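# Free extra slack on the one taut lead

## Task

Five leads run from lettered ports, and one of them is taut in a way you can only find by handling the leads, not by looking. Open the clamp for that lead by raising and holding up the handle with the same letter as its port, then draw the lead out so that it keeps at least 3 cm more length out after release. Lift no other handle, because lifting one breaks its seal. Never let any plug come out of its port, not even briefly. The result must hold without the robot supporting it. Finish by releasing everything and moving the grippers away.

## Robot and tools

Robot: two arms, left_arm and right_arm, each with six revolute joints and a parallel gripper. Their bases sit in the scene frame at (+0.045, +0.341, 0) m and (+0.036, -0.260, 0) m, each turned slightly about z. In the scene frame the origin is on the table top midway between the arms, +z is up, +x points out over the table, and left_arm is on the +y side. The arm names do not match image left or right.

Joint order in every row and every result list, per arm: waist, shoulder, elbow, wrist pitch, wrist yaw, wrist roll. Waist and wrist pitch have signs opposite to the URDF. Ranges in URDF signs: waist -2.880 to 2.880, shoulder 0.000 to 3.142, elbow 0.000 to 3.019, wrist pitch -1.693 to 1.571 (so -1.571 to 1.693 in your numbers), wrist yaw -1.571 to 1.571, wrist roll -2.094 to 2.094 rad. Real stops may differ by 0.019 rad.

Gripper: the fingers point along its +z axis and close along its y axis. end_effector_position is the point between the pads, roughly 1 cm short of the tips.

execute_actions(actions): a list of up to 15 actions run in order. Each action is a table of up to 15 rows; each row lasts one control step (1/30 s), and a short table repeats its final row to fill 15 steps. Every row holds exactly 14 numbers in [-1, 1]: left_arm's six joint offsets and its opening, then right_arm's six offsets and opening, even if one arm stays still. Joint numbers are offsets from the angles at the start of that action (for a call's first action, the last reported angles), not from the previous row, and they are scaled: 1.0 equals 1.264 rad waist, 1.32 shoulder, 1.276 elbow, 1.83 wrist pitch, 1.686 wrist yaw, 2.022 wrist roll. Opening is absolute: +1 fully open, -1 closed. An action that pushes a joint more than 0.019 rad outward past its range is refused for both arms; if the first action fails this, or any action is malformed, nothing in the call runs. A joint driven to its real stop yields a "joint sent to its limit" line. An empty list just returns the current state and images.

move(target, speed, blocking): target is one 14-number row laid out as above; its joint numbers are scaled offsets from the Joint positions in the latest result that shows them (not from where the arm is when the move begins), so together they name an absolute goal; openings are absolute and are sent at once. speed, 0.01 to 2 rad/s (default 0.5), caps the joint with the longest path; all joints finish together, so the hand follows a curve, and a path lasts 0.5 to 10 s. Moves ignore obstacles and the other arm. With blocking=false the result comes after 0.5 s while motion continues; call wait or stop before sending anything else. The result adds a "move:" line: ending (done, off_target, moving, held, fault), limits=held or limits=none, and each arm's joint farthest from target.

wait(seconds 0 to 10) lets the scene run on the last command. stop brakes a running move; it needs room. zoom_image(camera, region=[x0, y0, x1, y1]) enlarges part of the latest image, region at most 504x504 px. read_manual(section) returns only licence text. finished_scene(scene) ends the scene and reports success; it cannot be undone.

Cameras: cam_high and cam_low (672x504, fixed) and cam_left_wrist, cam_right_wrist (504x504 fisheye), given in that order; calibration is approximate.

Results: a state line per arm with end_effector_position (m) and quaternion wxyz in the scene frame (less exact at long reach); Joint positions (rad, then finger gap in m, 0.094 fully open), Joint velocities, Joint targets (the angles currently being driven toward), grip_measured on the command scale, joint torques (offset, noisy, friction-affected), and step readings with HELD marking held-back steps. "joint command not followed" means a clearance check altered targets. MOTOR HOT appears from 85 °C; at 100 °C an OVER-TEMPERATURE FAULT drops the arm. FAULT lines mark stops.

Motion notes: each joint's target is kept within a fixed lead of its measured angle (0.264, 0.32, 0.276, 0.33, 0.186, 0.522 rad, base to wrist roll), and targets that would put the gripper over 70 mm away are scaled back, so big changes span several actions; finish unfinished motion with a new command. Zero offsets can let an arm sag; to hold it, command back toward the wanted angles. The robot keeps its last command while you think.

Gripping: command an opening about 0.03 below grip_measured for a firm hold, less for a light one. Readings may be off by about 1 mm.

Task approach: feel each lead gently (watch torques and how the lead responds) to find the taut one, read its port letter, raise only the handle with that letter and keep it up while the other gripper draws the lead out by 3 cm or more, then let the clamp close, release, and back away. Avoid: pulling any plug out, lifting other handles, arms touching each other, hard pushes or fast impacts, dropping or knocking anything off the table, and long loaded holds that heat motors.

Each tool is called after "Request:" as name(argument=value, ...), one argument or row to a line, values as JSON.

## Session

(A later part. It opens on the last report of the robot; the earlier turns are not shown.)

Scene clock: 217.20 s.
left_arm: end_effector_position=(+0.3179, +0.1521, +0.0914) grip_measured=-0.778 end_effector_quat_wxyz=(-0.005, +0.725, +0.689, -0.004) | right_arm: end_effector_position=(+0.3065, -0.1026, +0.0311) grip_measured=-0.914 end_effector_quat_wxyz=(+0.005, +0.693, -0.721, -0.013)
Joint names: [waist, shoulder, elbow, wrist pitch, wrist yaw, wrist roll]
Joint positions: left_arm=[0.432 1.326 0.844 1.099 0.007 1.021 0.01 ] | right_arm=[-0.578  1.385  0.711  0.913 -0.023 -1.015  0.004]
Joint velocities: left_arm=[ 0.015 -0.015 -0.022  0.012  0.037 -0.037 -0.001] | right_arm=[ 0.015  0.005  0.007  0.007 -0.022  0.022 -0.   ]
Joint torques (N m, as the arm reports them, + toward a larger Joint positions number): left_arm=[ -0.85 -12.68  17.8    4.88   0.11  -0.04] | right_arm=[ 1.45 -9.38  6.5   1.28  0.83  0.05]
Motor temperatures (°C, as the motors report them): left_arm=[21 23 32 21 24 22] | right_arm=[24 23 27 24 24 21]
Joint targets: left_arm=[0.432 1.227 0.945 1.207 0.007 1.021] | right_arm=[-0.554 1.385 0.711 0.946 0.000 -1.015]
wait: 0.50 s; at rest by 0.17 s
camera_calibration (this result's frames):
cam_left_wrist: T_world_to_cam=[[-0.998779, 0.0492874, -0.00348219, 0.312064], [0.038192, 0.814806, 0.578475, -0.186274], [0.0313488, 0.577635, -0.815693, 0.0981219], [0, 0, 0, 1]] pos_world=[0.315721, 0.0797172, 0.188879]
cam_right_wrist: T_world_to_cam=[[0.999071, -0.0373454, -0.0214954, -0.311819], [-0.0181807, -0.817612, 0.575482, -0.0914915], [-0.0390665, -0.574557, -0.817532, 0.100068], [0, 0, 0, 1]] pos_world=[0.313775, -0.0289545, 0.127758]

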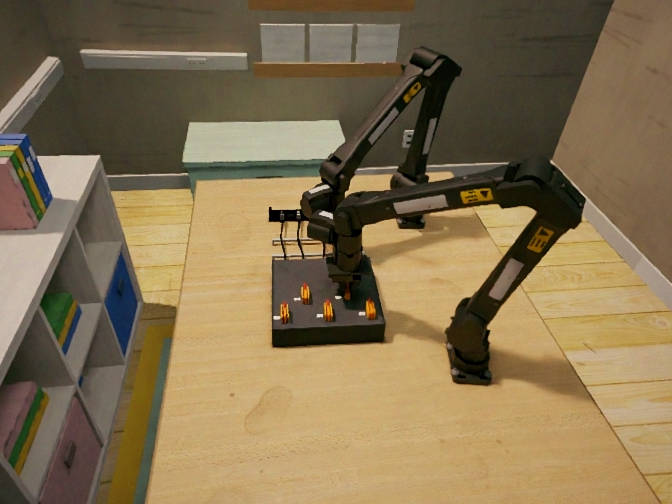

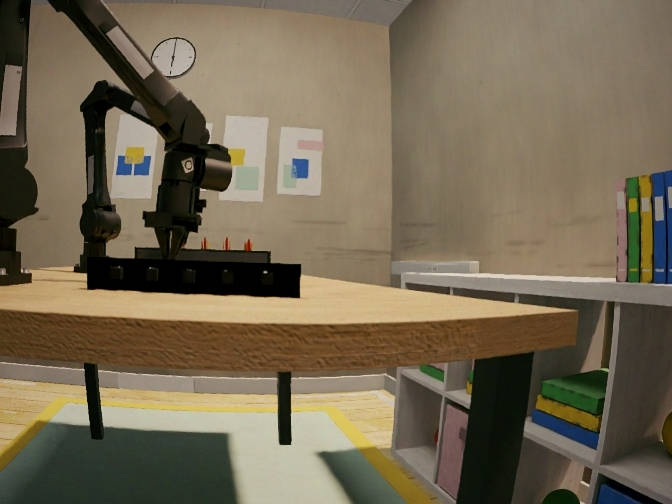

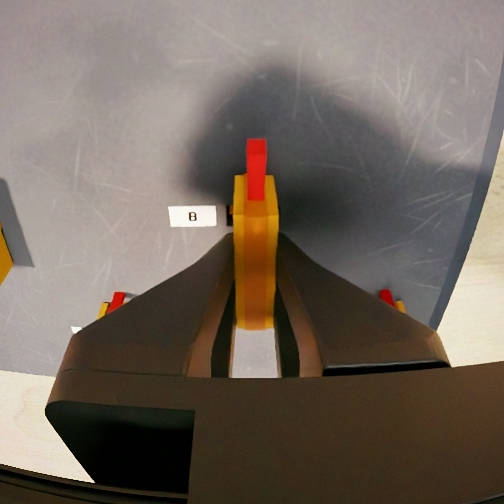

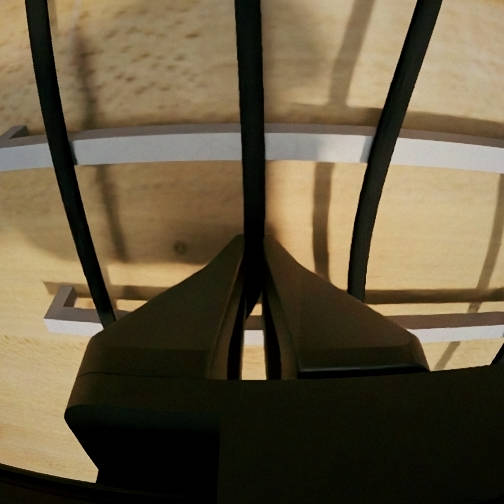

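Request:
execute_actions(
  actions=[
    [[0,-0.07,0.075,0.055,0,0,-0.82,0.022,-0.012,-0.004,0.022,0.014,-0.008,-0.94],[0,-0.07,0.075,0.055,0,0,-0.82,0.022,-0.012,-0.004,0.022,0.014,-0.008,-0.94],[0,-0.07,0.075,0.055,0,0,-0.82,0.026,-0.024,-0.008,0.028,0.014,-0.016,-0.94],[0,-0.07,0.075,0.055,0,0,-0.82,0.026,-0.024,-0.008,0.028,0.014,-0.016,-0.94],[0,-0.07,0.075,0.055,0,0,-0.82,0.03,-0.036,-0.012,0.034,0.014,-0.022,-0.94],[0,-0.07,0.075,0.055,0,0,-0.82,0.03,-0.036,-0.012,0.034,0.014,-0.022,-0.94],[0,-0.07,0.075,0.055,0,0,-0.82,0.035,-0.05,-0.016,0.04,0.014,-0.029,-0.94]],
    [[0,-0.07,0.075,0.055,0,0,-0.82,0.028,-0.012,-0.01,0.022,0.014,-0.012,-0.94],[0,-0.07,0.075,0.055,0,0,-0.82,0.028,-0.012,-0.01,0.022,0.014,-0.012,-0.94],[0,-0.07,0.075,0.055,0,0,-0.82,0.036,-0.022,-0.013,0.026,0.014,-0.02,-0.94],[0,-0.07,0.075,0.055,0,0,-0.82,0.036,-0.022,-0.013,0.026,0.014,-0.02,-0.94],[0,-0.07,0.075,0.055,0,0,-0.82,0.045,-0.033,-0.016,0.029,0.014,-0.029,-0.94]],
  ],
)

Scene clock: 232.30 s.
left_arm: end_effector_position=(+0.3179, +0.1521, +0.0914) grip_measured=-0.778 end_effector_quat_wxyz=(-0.005, +0.725, +0.689, -0.004) | right_arm: end_effector_position=(+0.3092, -0.1202, +0.0635) grip_measured=-0.914 end_effector_quat_wxyz=(-0.020, +0.704, -0.710, -0.005)
Joint names: [waist, shoulder, elbow, wrist pitch, wrist yaw, wrist roll]
Joint positions: left_arm=[0.432 1.326 0.844 1.099 0.007 1.021 0.01 ] | right_arm=[-0.525  1.272  0.711  0.975 -0.022 -1.098  0.004]
Joint velocities: left_arm=[ 0.005  0.005 -0.002  0.002 -0.037 -0.007  0.001] | right_arm=[ 0.005 -0.005  0.017  0.017  0.007 -0.11   0.001]
Joint torques (N m, as the arm reports them, + toward a larger Joint positions number): left_arm=[ -0.85 -12.22  17.33   4.56   0.11  -0.04] | right_arm=[ 1.46 -8.52  5.66  1.12  0.86 -0.08]
Motor temperatures (°C, as the motors report them): left_arm=[21 24 33 21 24 22] | right_arm=[24 23 27 24 25 21]
Joint targets: left_arm=[0.432 1.234 0.940 1.200 0.007 1.021] | right_arm=[-0.502 1.272 0.690 1.007 0.001 -1.114]
Step readings (joint positions; steps 1 to 15: 1st action; 16 to 30: 2nd action):
0: left_arm=[0.432 1.326 0.844 1.099 0.007 1.021] | right_arm=[-0.578 1.385 0.711 0.913 -0.023 -1.015]
1: left_arm=[0.432 1.326 0.844 1.099 0.007 1.021] | right_arm=[-0.578 1.384 0.711 0.913 -0.023 -1.015]
2: left_arm=[0.432 1.326 0.844 1.099 0.007 1.021] | right_arm=[-0.578 1.383 0.711 0.915 -0.023 -1.015]
4: left_arm=[0.432 1.326 0.844 1.099 0.007 1.021] | right_arm=[-0.577 1.375 0.711 0.923 -0.023 -1.021]
8: left_arm=[0.432 1.326 0.844 1.099 0.007 1.021] | right_arm=[-0.567 1.341 0.711 0.944 -0.023 -1.039]
15: left_arm=[0.432 1.326 0.844 1.099 0.007 1.021] | right_arm=[-0.558 1.315 0.711 0.954 -0.022 -1.055]
16: left_arm=[0.432 1.326 0.844 1.099 0.007 1.021] | right_arm=[-0.558 1.315 0.711 0.955 -0.022 -1.057]
17: left_arm=[0.432 1.326 0.844 1.099 0.007 1.021] | right_arm=[-0.557 1.313 0.711 0.957 -0.022 -1.059]
19: left_arm=[0.432 1.326 0.844 1.099 0.007 1.021] | right_arm=[-0.550 1.306 0.711 0.964 -0.022 -1.067]
23: left_arm=[0.432 1.326 0.844 1.099 0.007 1.021] | right_arm=[-0.529 1.280 0.711 0.974 -0.022 -1.086]
30: Joint positions above
camera_calibration (this result's frames):
cam_left_wrist: T_world_to_cam=[[-0.998779, 0.0492874, -0.00348219, 0.312064], [0.038192, 0.814806, 0.578475, -0.186274], [0.0313488, 0.577635, -0.815693, 0.0981219], [0, 0, 0, 1]] pos_world=[0.315721, 0.0797172, 0.188879]
cam_right_wrist: T_world_to_cam=[[0.999668, -0.00764914, 0.0245869, -0.313996], [-0.0200305, -0.831024, 0.555875, -0.124259], [0.0161803, -0.556184, -0.830902, 0.102577], [0, 0, 0, 1]] pos_world=[0.309743, -0.0486124, 0.162024]

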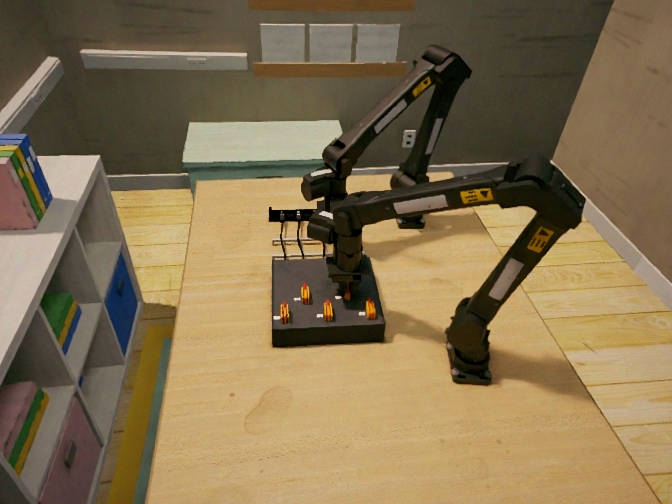

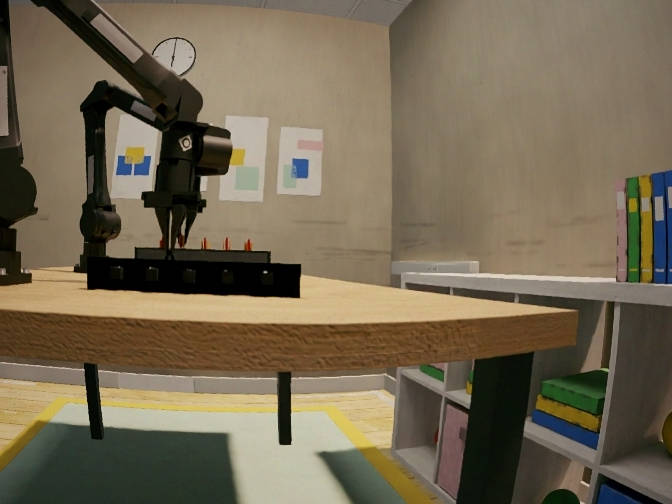

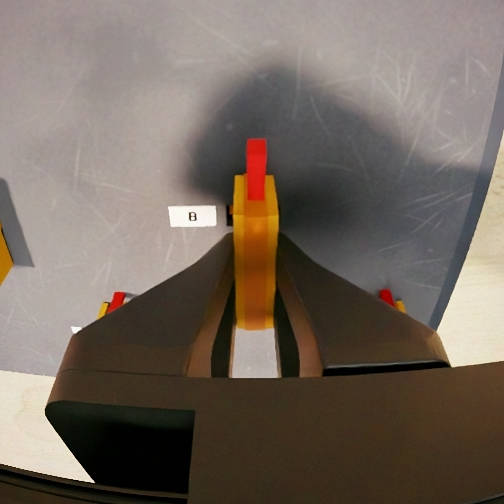

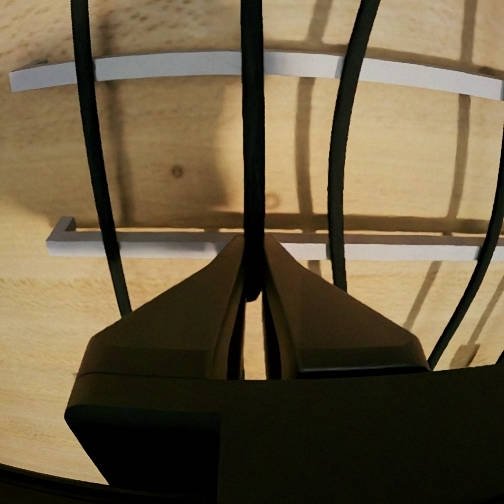

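~33 mm so far. Another ~20 mm.

Request:
execute_actions(
  actions=[
    [[0,-0.07,0.075,0.055,0,0,-0.82,0.024,0,-0.02,0.019,0.014,-0.01,-0.94],[0,-0.07,0.075,0.055,0,0,-0.82,0.024,0,-0.02,0.019,0.014,-0.01,-0.94],[0,-0.07,0.075,0.055,0,0,-0.82,0.031,0,-0.026,0.021,0.014,-0.016,-0.94],[0,-0.07,0.075,0.055,0,0,-0.82,0.031,0,-0.026,0.021,0.014,-0.016,-0.94],[0,-0.07,0.075,0.055,0,0,-0.82,0.038,0,-0.032,0.023,0.014,-0.022,-0.94],[0,-0.07,0.075,0.055,0,0,-0.82,0.038,0,-0.032,0.023,0.014,-0.022,-0.94],[0,-0.07,0.075,0.055,0,0,-0.82,0.045,0,-0.038,0.025,0.014,-0.028,-0.94],[0,-0.07,0.075,0.055,0,0,-0.82,0.045,0,-0.038,0.025,0.014,-0.028,-0.94],[0,-0.07,0.075,0.055,0,0,-0.82,0.052,0,-0.044,0.027,0.014,-0.034,-0.94]],
  ],
)

Scene clock: 239.50 s.
left_arm: end_effector_position=(+0.3179, +0.1521, +0.0914) grip_measured=-0.778 end_effector_quat_wxyz=(-0.005, +0.725, +0.689, -0.004) | right_arm: end_effector_position=(+0.3025, -0.1356, +0.0576) grip_measured=-0.914 end_effector_quat_wxyz=(-0.005, +0.709, -0.705, -0.010)
Joint names: [waist, shoulder, elbow, wrist pitch, wrist yaw, wrist roll]
Joint positions: left_arm=[0.432 1.326 0.844 1.099 0.007 1.021 0.01 ] | right_arm=[-0.488  1.268  0.689  0.99  -0.022 -1.151  0.004]
Joint velocities: left_arm=[ 0.005 -0.005  0.002 -0.002  0.022  0.051 -0.001] | right_arm=[-0.005 -0.005 -0.012  0.007 -0.081  0.007 -0.   ]
Joint torques (N m, as the arm reports them, + toward a larger Joint positions number): left_arm=[ -0.86 -12.25  17.32   4.55   0.11  -0.04] | right_arm=[ 1.96 -7.32  4.64  1.19  0.86 -0.02]
Motor temperatures (°C, as the motors report them): left_arm=[21 24 34 21 24 22] | right_arm=[24 23 26 24 25 21]
Joint targets: left_arm=[0.432 1.234 0.940 1.200 0.007 1.021] | right_arm=[-0.459 1.272 0.655 1.025 0.002 -1.167]
Step readings (joint positions):
0: left_arm=[0.432 1.326 0.844 1.099 0.007 1.021] | right_arm=[-0.525 1.272 0.711 0.975 -0.022 -1.102]
1: left_arm=[0.432 1.326 0.844 1.099 0.007 1.021] | right_arm=[-0.525 1.272 0.711 0.976 -0.022 -1.103]
2: left_arm=[0.432 1.326 0.844 1.099 0.007 1.021] | right_arm=[-0.524 1.272 0.711 0.977 -0.022 -1.104]
4: left_arm=[0.432 1.326 0.844 1.099 0.007 1.021] | right_arm=[-0.521 1.272 0.709 0.979 -0.022 -1.109]
8: left_arm=[0.432 1.326 0.844 1.099 0.007 1.021] | right_arm=[-0.504 1.272 0.697 0.984 -0.022 -1.126]
15: Joint positions above
camera_calibration (this result's frames):
cam_left_wrist: T_world_to_cam=[[-0.998779, 0.0492874, -0.00348219, 0.312064], [0.038192, 0.814806, 0.578475, -0.186274], [0.0313488, 0.577635, -0.815693, 0.0981219], [0, 0, 0, 1]] pos_world=[0.315721, 0.0797172, 0.188879]
cam_right_wrist: T_world_to_cam=[[0.999961, 0.00851132, -0.00232505, -0.303609], [0.00832851, -0.823542, 0.567195, -0.142191], [0.0029128, -0.567192, -0.823581, 0.0913284], [0, 0, 0, 1]] pos_world=[0.304515, -0.0627151, 0.15516]

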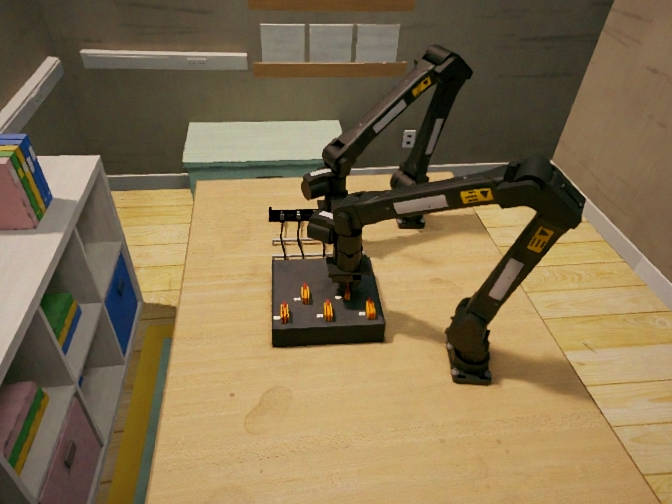

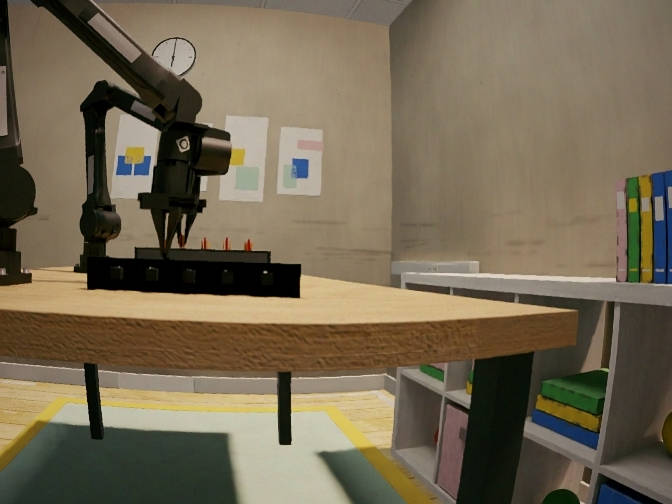

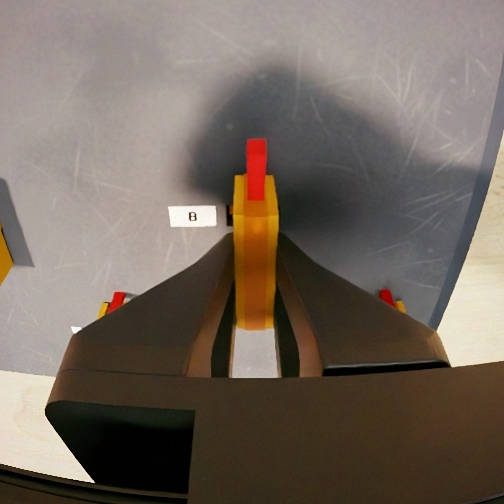

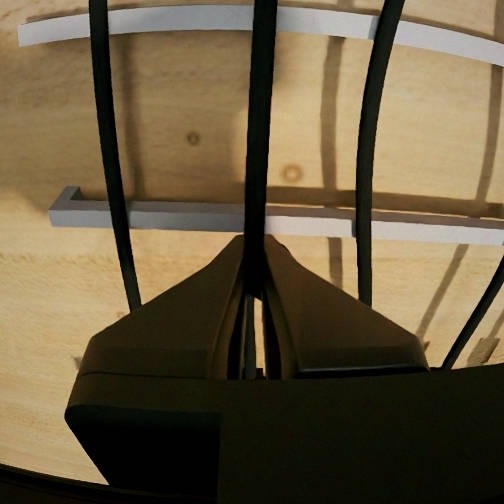

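Request:
execute_actions(
  actions=[
    [[0,-0.06,0.064,0.046,0,0,-0.82,0.02,0,-0.02,0.018,0.014,0,-0.94],[0,-0.06,0.064,0.046,0,0,-0.82,0.02,0,-0.02,0.018,0.014,0,-0.94],[0,-0.05,0.053,0.037,0,0,-0.82,0.02,0,-0.02,0.018,0.014,0,-0.94],[0,-0.05,0.053,0.037,0,0,-0.82,0.02,0,-0.02,0.018,0.014,0,-0.94],[0,-0.04,0.042,0.028,0,0,-0.82,0.02,0,-0.02,0.018,0.014,0,-0.94],[0,-0.04,0.042,0.028,0,0,-0.82,0.02,0,-0.02,0.018,0.014,0,-0.94],[0,-0.03,0.031,0.019,0,0,-0.82,0.02,0,-0.02,0.018,0.014,0,-0.94],[0,-0.03,0.031,0.019,0,0,-0.82,0.02,0,-0.02,0.018,0.014,0,-0.94],[0,-0.02,0.02,0.01,0,0,-0.82,0.02,0,-0.02,0.018,0.014,0,-0.94],[0,-0.02,0.02,0.01,0,0,-0.82,0.02,0,-0.02,0.018,0.014,0,-0.94],[0,-0.01,0.009,0.001,0,0,-0.82,0.02,0,-0.02,0.018,0.014,0,-0.94],[0,-0.01,0.009,0.001,0,0,-0.82,0.02,0,-0.02,0.018,0.014,0,-0.94],[0,0,-0.002,-0.008,0,0,-0.82,0.02,0,-0.02,0.018,0.014,0,-0.94],[0,0,-0.002,-0.008,0,0,-0.82,0.02,0,-0.02,0.018,0.014,0,-0.94],[0,0.012,-0.014,-0.018,0,0,-0.82,0.02,0,-0.02,0.018,0.014,0,-0.94]],
  ],
)

Request:
wait(
  seconds=0.4,
)

Request:
move(
  target=[0,0,0,0,0,0,-0.2, 0,0,0,0,0,0,-0.94],
)

Request:
move(
  target=[0,0,0,0,0,0,-0.2, 0,0,0,0,0,0,-0.3],
)

Scene clock: 254.30 s.
left_arm: end_effector_position=(+0.3177, +0.1523, +0.0852) grip_measured=-0.778 end_effector_quat_wxyz=(-0.004, +0.725, +0.689, -0.004) | right_arm: end_effector_position=(+0.3017, -0.1360, +0.0576) grip_measured=-0.914 end_effector_quat_wxyz=(-0.005, +0.712, -0.702, -0.010)
Joint names: [waist, shoulder, elbow, wrist pitch, wrist yaw, wrist roll]
Joint positions: left_arm=[0.432 1.334 0.833 1.08  0.007 1.021 0.01 ] | right_arm=[-0.488  1.266  0.688  0.991 -0.022 -1.159  0.004]
Joint velocities: left_arm=[-0.005  0.054 -0.134 -0.281 -0.066  0.007 -0.   ] | right_arm=[ 0.005  0.005 -0.022 -0.002 -0.007  0.007 -0.001]
Joint torques (N m, as the arm reports them, + toward a larger Joint positions number): left_arm=[-0.86 -6.18  8.48 -0.19  0.1  -0.06] | right_arm=[ 1.66 -7.72  5.26  1.19  0.85  0.13]
Motor temperatures (°C, as the motors report them): left_arm=[21 24 34 21 24 22] | right_arm=[24 23 26 24 25 21]
Joint targets: left_arm=[0.432 1.342 0.826 1.066 0.007 1.021] | right_arm=[-0.463 1.268 0.664 1.023 0.001 -1.151]
Step readings (joint positions):
0: left_arm=[0.432 1.326 0.844 1.099 0.007 1.021] | right_arm=[-0.488 1.268 0.688 0.991 -0.022 -1.159]
1: left_arm=[0.432 1.327 0.844 1.099 0.007 1.021] | right_arm=[-0.488 1.268 0.688 0.991 -0.022 -1.159]
2: left_arm=[0.432 1.327 0.844 1.099 0.007 1.021] | right_arm=[-0.488 1.267 0.688 0.991 -0.022 -1.159]
4: left_arm=[0.432 1.328 0.844 1.099 0.007 1.021] | right_arm=[-0.488 1.267 0.688 0.991 -0.022 -1.159]
8: left_arm=[0.432 1.329 0.844 1.098 0.007 1.021] | right_arm=[-0.488 1.266 0.688 0.991 -0.022 -1.159]
15: Joint positions above
camera_calibration (this result's frames):
cam_left_wrist: T_world_to_cam=[[-0.998759, 0.0496676, -0.00380707, 0.311775], [0.038321, 0.814919, 0.578307, -0.182831], [0.0318256, 0.577443, -0.81581, 0.0928469], [0, 0, 0, 1]] pos_world=[0.31544, 0.0798931, 0.182665]
cam_right_wrist: T_world_to_cam=[[0.999858, 0.0165185, -0.00320144, -0.301649], [0.0154173, -0.823211, 0.567527, -0.144549], [0.0067392, -0.567496, -0.823349, 0.0898579], [0, 0, 0, 1]] pos_world=[0.303229, -0.0630175, 0.155054]

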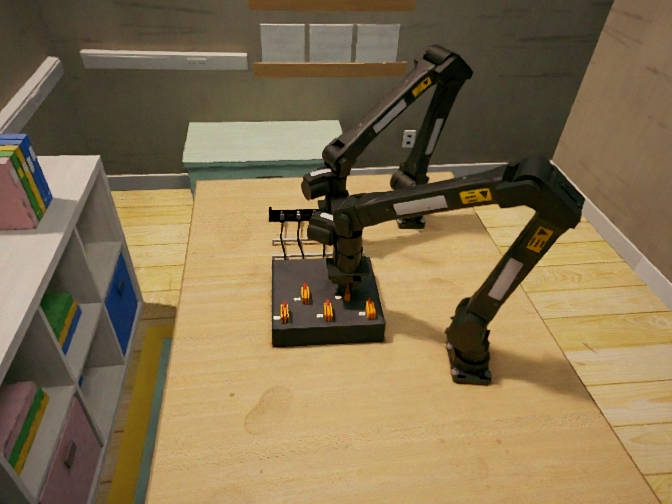

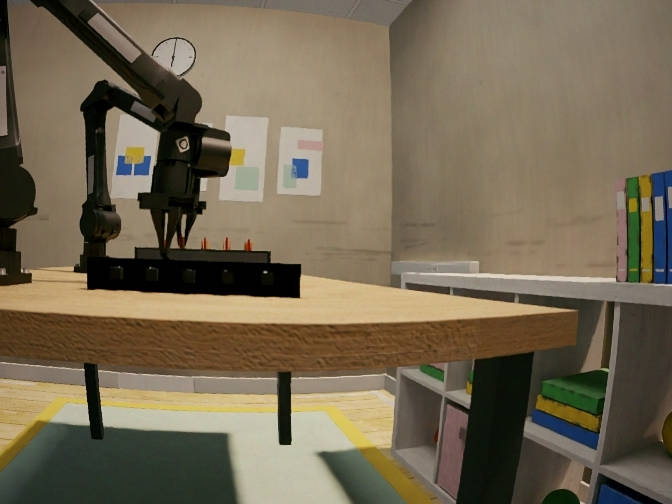

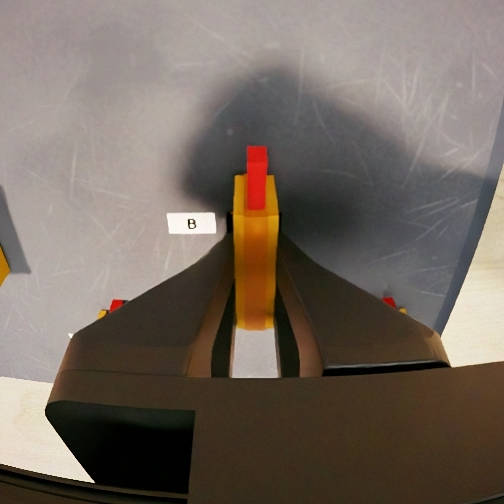

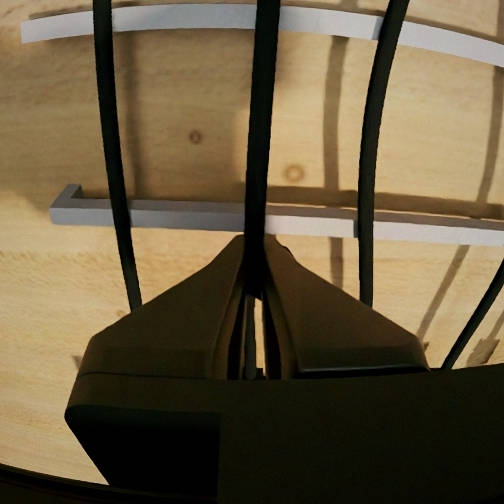

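Scene clock: 254.70 s.
left_arm: end_effector_position=(+0.3178, +0.1522, +0.0819) grip_measured=-0.778 end_effector_quat_wxyz=(-0.004, +0.725, +0.689, -0.004) | right_arm: end_effector_position=(+0.3015, -0.1355, +0.0576) grip_measured=-0.914 end_effector_quat_wxyz=(-0.005, +0.712, -0.702, -0.012)
Joint names: [waist, shoulder, elbow, wrist pitch, wrist yaw, wrist roll]
Joint positions: left_arm=[0.432 1.339 0.828 1.069 0.007 1.021 0.01 ] | right_arm=[-0.488  1.266  0.688  0.991 -0.026 -1.159  0.004]
Joint velocities: left_arm=[ 0.005  0.005 -0.007 -0.002 -0.095  0.022  0.   ] | right_arm=[ 0.005 -0.015  0.002 -0.002 -0.037  0.007 -0.   ]
Joint torques (N m, as the arm reports them, + toward a larger Joint positions number): left_arm=[-0.84 -6.19  8.18 -0.52  0.11 -0.05] | right_arm=[ 1.56 -7.82  5.25  1.14  0.99  0.12]
Motor temperatures (°C, as the motors report them): left_arm=[21 24 34 21 24 22] | right_arm=[24 23 26 24 25 21]
Joint targets: left_arm=[0.432 1.342 0.826 1.066 0.007 1.021] | right_arm=[-0.463 1.268 0.664 1.023 0.001 -1.151]
wait: 0.40 s; at rest by 0.23 s
camera_calibration (this result's frames):
cam_left_wrist: T_world_to_cam=[[-0.998757, 0.0496667, -0.00413191, 0.311927], [0.0381391, 0.815043, 0.578143, -0.180855], [0.0320822, 0.577267, -0.815925, 0.0902339], [0, 0, 0, 1]] pos_world=[0.315542, 0.0798229, 0.179473]
cam_right_wrist: T_world_to_cam=[[0.999853, 0.0165366, -0.00456917, -0.301331], [0.016226, -0.824981, 0.564928, -0.144445], [0.0055725, -0.564919, -0.825127, 0.0909792], [0, 0, 0, 1]] pos_world=[0.303123, -0.0627854, 0.155294]

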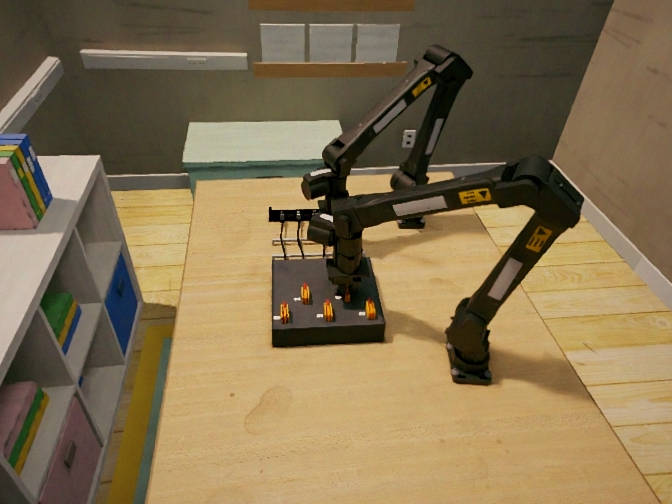

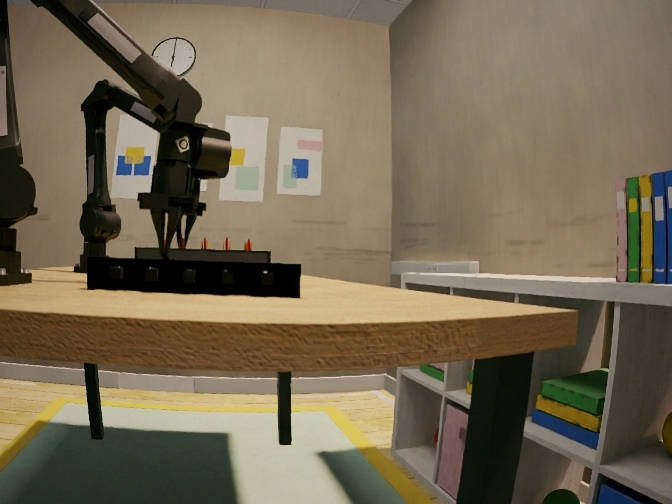

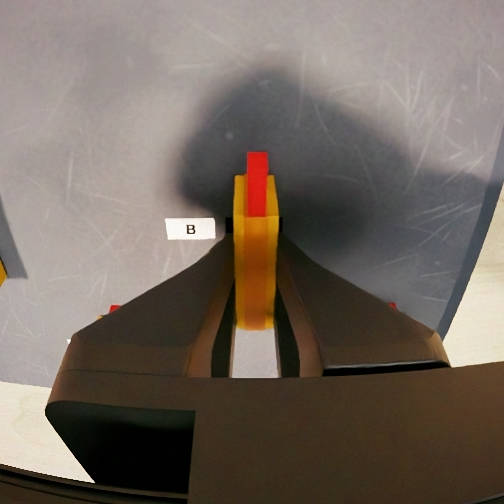

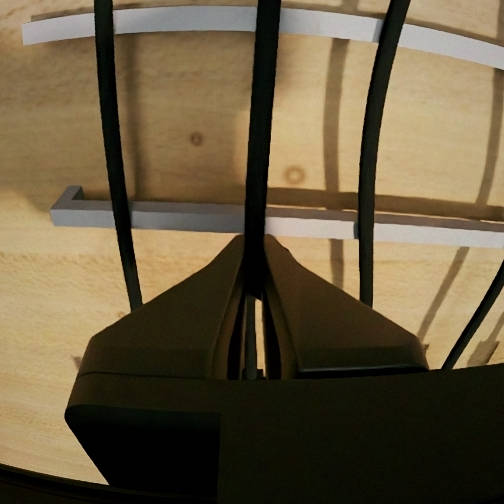

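Scene clock: 255.20 s.
left_arm: end_effector_position=(+0.3178, +0.1522, +0.0819) grip_measured=-0.203 end_effector_quat_wxyz=(-0.004, +0.725, +0.689, -0.004) | right_arm: end_effector_position=(+0.3008, -0.1338, +0.0581) grip_measured=-0.914 end_effector_quat_wxyz=(-0.008, +0.712, -0.701, -0.016)
Joint names: [waist, shoulder, elbow, wrist pitch, wrist yaw, wrist roll]
Joint positions: left_arm=[0.432 1.339 0.828 1.069 0.007 1.021 0.037] | right_arm=[-0.489  1.264  0.688  0.991 -0.035 -1.159  0.004]
Joint velocities: left_arm=[ 0.005 -0.005  0.002 -0.002  0.007  0.037  0.001] | right_arm=[ 0.005  0.005 -0.007 -0.002  0.007 -0.022  0.   ]
Joint torques (N m, as the arm reports them, + toward a larger Joint positions number): left_arm=[-0.85 -6.39  8.37 -0.37  0.11 -0.04] | right_arm=[-0.08 -7.81  6.98 -0.32  0.26  0.06]
Motor temperatures (°C, as the motors report them): left_arm=[21 24 34 21 24 22] | right_arm=[24 23 26 24 25 21]
Joint targets: left_arm=[0.432 1.339 0.828 1.069 0.007 1.021] | right_arm=[-0.488 1.266 0.688 0.991 -0.026 -1.159]
move: done; limits=none; left_arm: farthest joint: the waist, 0.000 radians from its target (0.000 radians at the start); right_arm: farthest joint: the wrist yaw, 0.009 radians from its target (0.000 radians at the start)
camera_calibration (this result's frames):
cam_left_wrist: T_world_to_cam=[[-0.998757, 0.0496667, -0.00413191, 0.311927], [0.0381391, 0.815043, 0.578143, -0.180855], [0.0320822, 0.577267, -0.815925, 0.0902339], [0, 0, 0, 1]] pos_world=[0.315542, 0.0798229, 0.179473]
cam_right_wrist: T_world_to_cam=[[0.999828, 0.0173744, -0.00646654, -0.300506], [0.0180295, -0.830087, 0.557343, -0.144143], [0.00431572, -0.557363, -0.830257, 0.094092], [0, 0, 0, 1]] pos_world=[0.302647, -0.061987, 0.156515]

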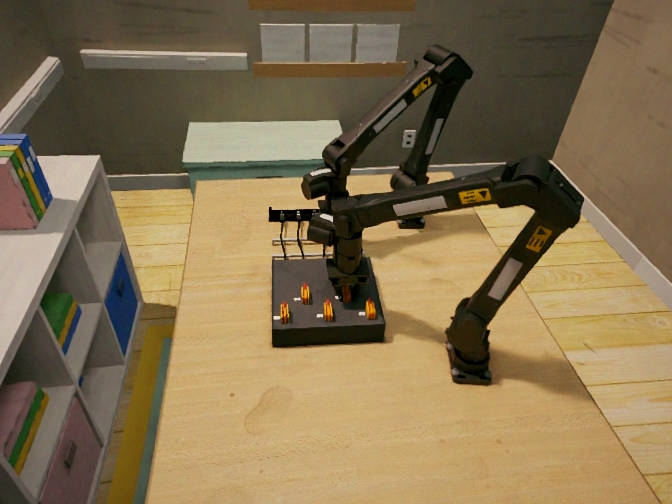

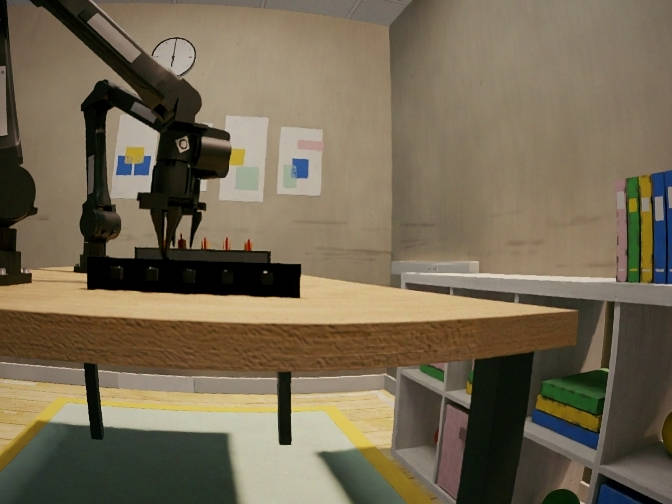

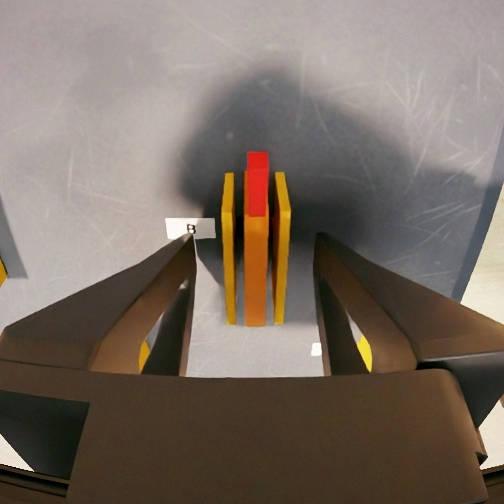

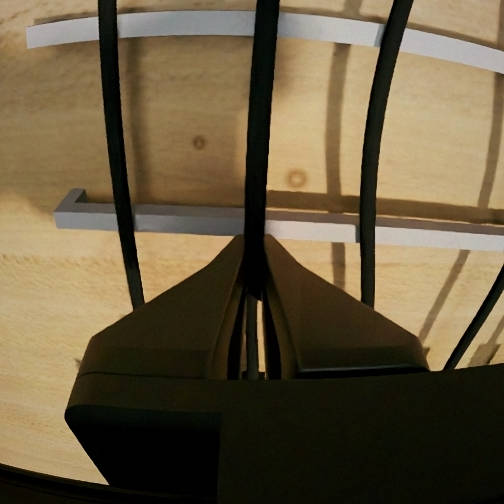

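Scene clock: 255.70 s.
left_arm: end_effector_position=(+0.3178, +0.1522, +0.0819) grip_measured=-0.203 end_effector_quat_wxyz=(-0.004, +0.725, +0.689, -0.004) | right_arm: end_effector_position=(+0.3007, -0.1335, +0.0582) grip_measured=-0.303 end_effector_quat_wxyz=(-0.008, +0.712, -0.701, -0.017)
Joint names: [waist, shoulder, elbow, wrist pitch, wrist yaw, wrist roll]
Joint positions: left_arm=[0.432 1.339 0.828 1.069 0.007 1.021 0.037] | right_arm=[-0.489  1.264  0.688  0.991 -0.037 -1.159  0.033]
Joint velocities: left_arm=[ 0.015  0.005 -0.007  0.012 -0.007  0.007 -0.   ] | right_arm=[-0.005 -0.005 -0.017 -0.002 -0.066 -0.095  0.001]
Joint torques (N m, as the arm reports them, + toward a larger Joint positions number): left_arm=[-0.87 -6.52  8.35 -0.36  0.11 -0.04] | right_arm=[-0.61 -7.46  6.96 -0.25 -0.03  0.05]
Motor temperatures (°C, as the motors report them): left_arm=[21 24 34 21 24 22] | right_arm=[24 23 26 24 25 21]
Joint targets: left_arm=[0.432 1.339 0.828 1.069 0.007 1.021] | right_arm=[-0.489 1.264 0.688 0.991 -0.035 -1.159]
move: done; limits=none; left_arm: farthest joint: the waist, 0.000 radians from its target (0.000 radians at the start); right_arm: farthest joint: the wrist yaw, 0.002 radians from its target (0.000 radians at the start)
camera_calibration (this result's frames):
cam_left_wrist: T_world_to_cam=[[-0.998757, 0.0496667, -0.00413191, 0.311927], [0.0381391, 0.815043, 0.578143, -0.180855], [0.0320822, 0.577267, -0.815925, 0.0902339], [0, 0, 0, 1]] pos_world=[0.315542, 0.0798229, 0.179473]
cam_right_wrist: T_world_to_cam=[[0.999823, 0.0173933, -0.0072262, -0.300327], [0.018475, -0.831053, 0.555886, -0.144078], [0.00366332, -0.555921, -0.831227, 0.0947136], [0, 0, 0, 1]] pos_world=[0.302589, -0.0618596, 0.156649]

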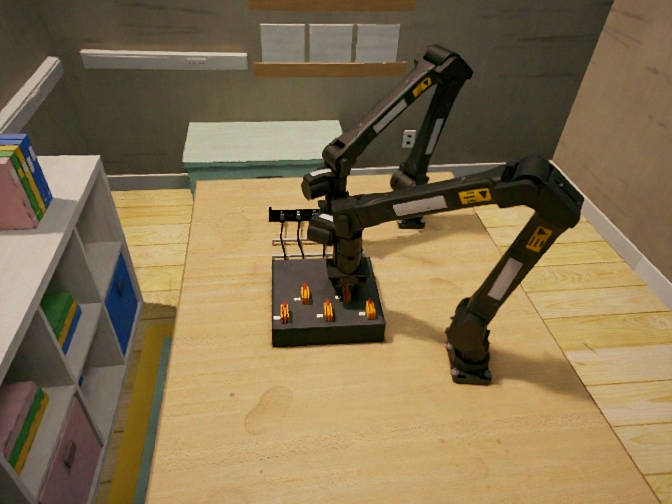

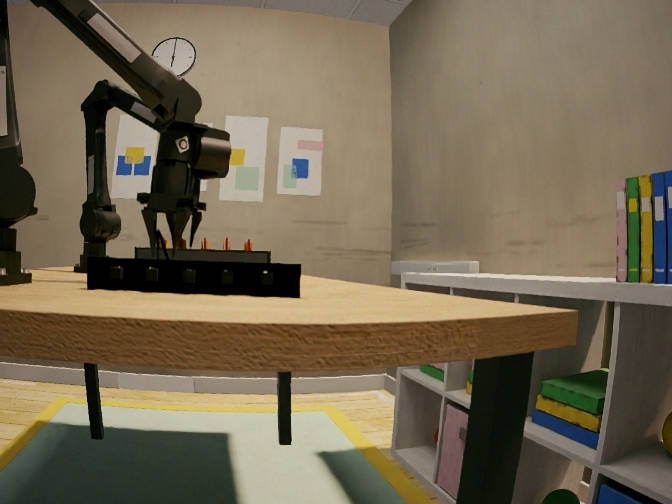

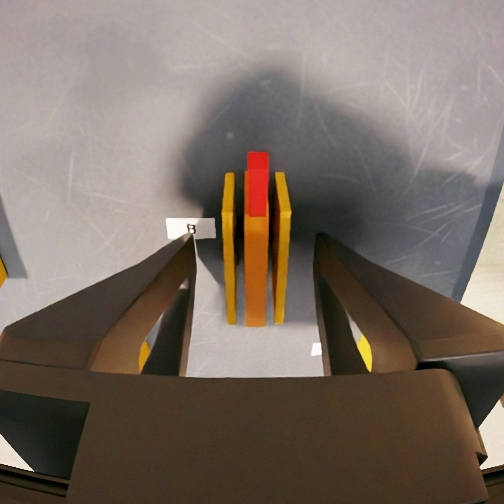

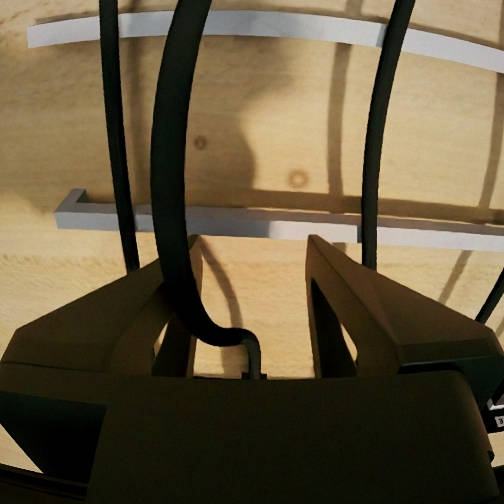

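Request:
move(
  target=[0,-0.2,0.1,0.06,0,0,-0.05, 0,-0.18,0.2,0.2,0,0,0],
  speed=0.25,
)

Scene clock: 261.30 s.
left_arm: end_effector_position=(+0.3191, +0.1513, +0.1887) grip_measured=-0.053 end_effector_quat_wxyz=(+0.108, +0.721, +0.684, +0.020) | right_arm: end_effector_position=(+0.2925, -0.1372, +0.1915) grip_measured=-0.003 end_effector_quat_wxyz=(-0.049, +0.712, -0.700, -0.001)
Joint names: [waist, shoulder, elbow, wrist pitch, wrist yaw, wrist roll]
Joint positions: left_arm=[0.432 1.081 0.902 1.171 0.007 1.021 0.045] | right_arm=[-0.489  1.027  0.887  1.34  -0.037 -1.159  0.047]
Joint velocities: left_arm=[-0.005 -0.005  0.002  0.017  0.066  0.051  0.   ] | right_arm=[-0.015 -0.024 -0.002 -0.017  0.007  0.037 -0.001]
Joint torques (N m, as the arm reports them, + toward a larger Joint positions number): left_arm=[-0.85 -4.5  14.81 -0.48  0.11 -0.06] | right_arm=[-0.33 -5.78 12.32  0.35 -0.09  0.05]
Motor temperatures (°C, as the motors report them): left_arm=[21 24 32 21 24 22] | right_arm=[24 23 27 24 25 21]
Joint targets: left_arm=[0.432 1.075 0.955 1.179 0.007 1.021] | right_arm=[-0.489 1.027 0.943 1.357 -0.037 -1.159]
move: off_target (left_arm, right_arm); limits=none; left_arm: farthest joint: the elbow, 0.054 radians from its target (0.128 radians at the start); right_arm: farthest joint: the elbow, 0.057 radians from its target (0.255 radians at the start)
camera_calibration (this result's frames):
cam_left_wrist: T_world_to_cam=[[-0.979426, 0.036397, -0.198494, 0.346192], [-0.0613523, 0.883338, 0.464703, -0.199081], [0.192251, 0.467321, -0.862932, 0.152178], [0, 0, 0, 1]] pos_world=[0.297599, 0.0921399, 0.29255]
cam_right_wrist: T_world_to_cam=[[0.997263, 0.0162286, 0.0721299, -0.305739], [-0.0241678, -0.850457, 0.525489, -0.205493], [0.0698714, -0.525794, -0.847738, 0.191422], [0, 0, 0, 1]] pos_world=[0.286561, -0.069153, 0.292313]

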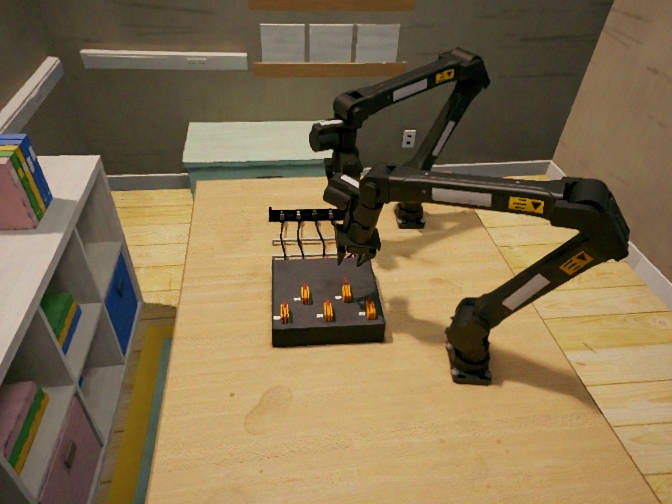

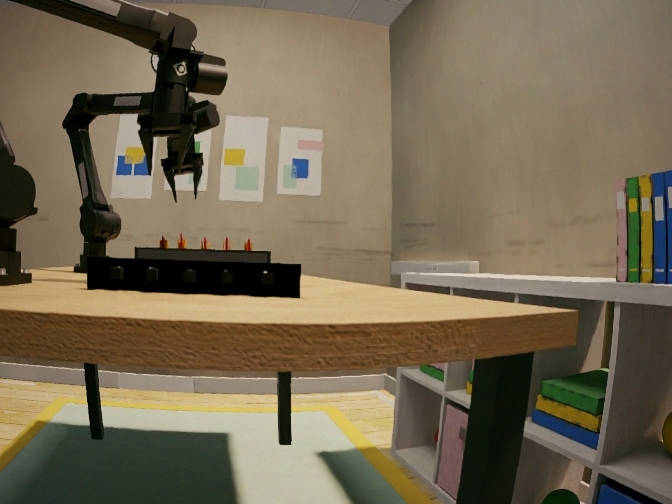

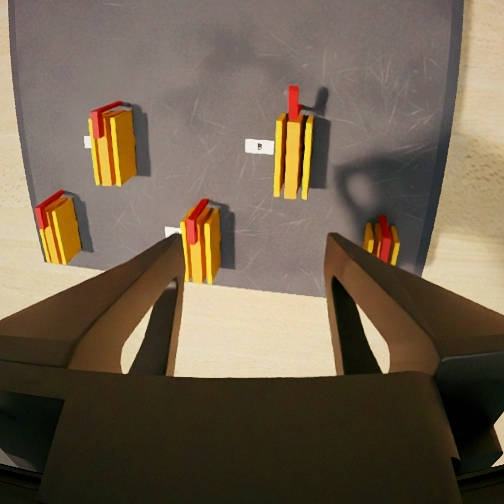

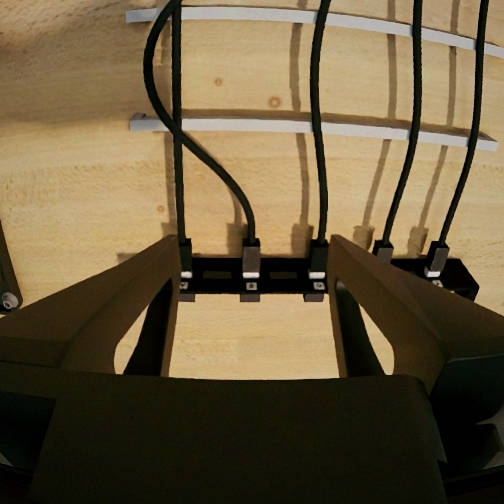

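Request:
finished_scene(
  scene=1,
)

The scene is finished: the task was done.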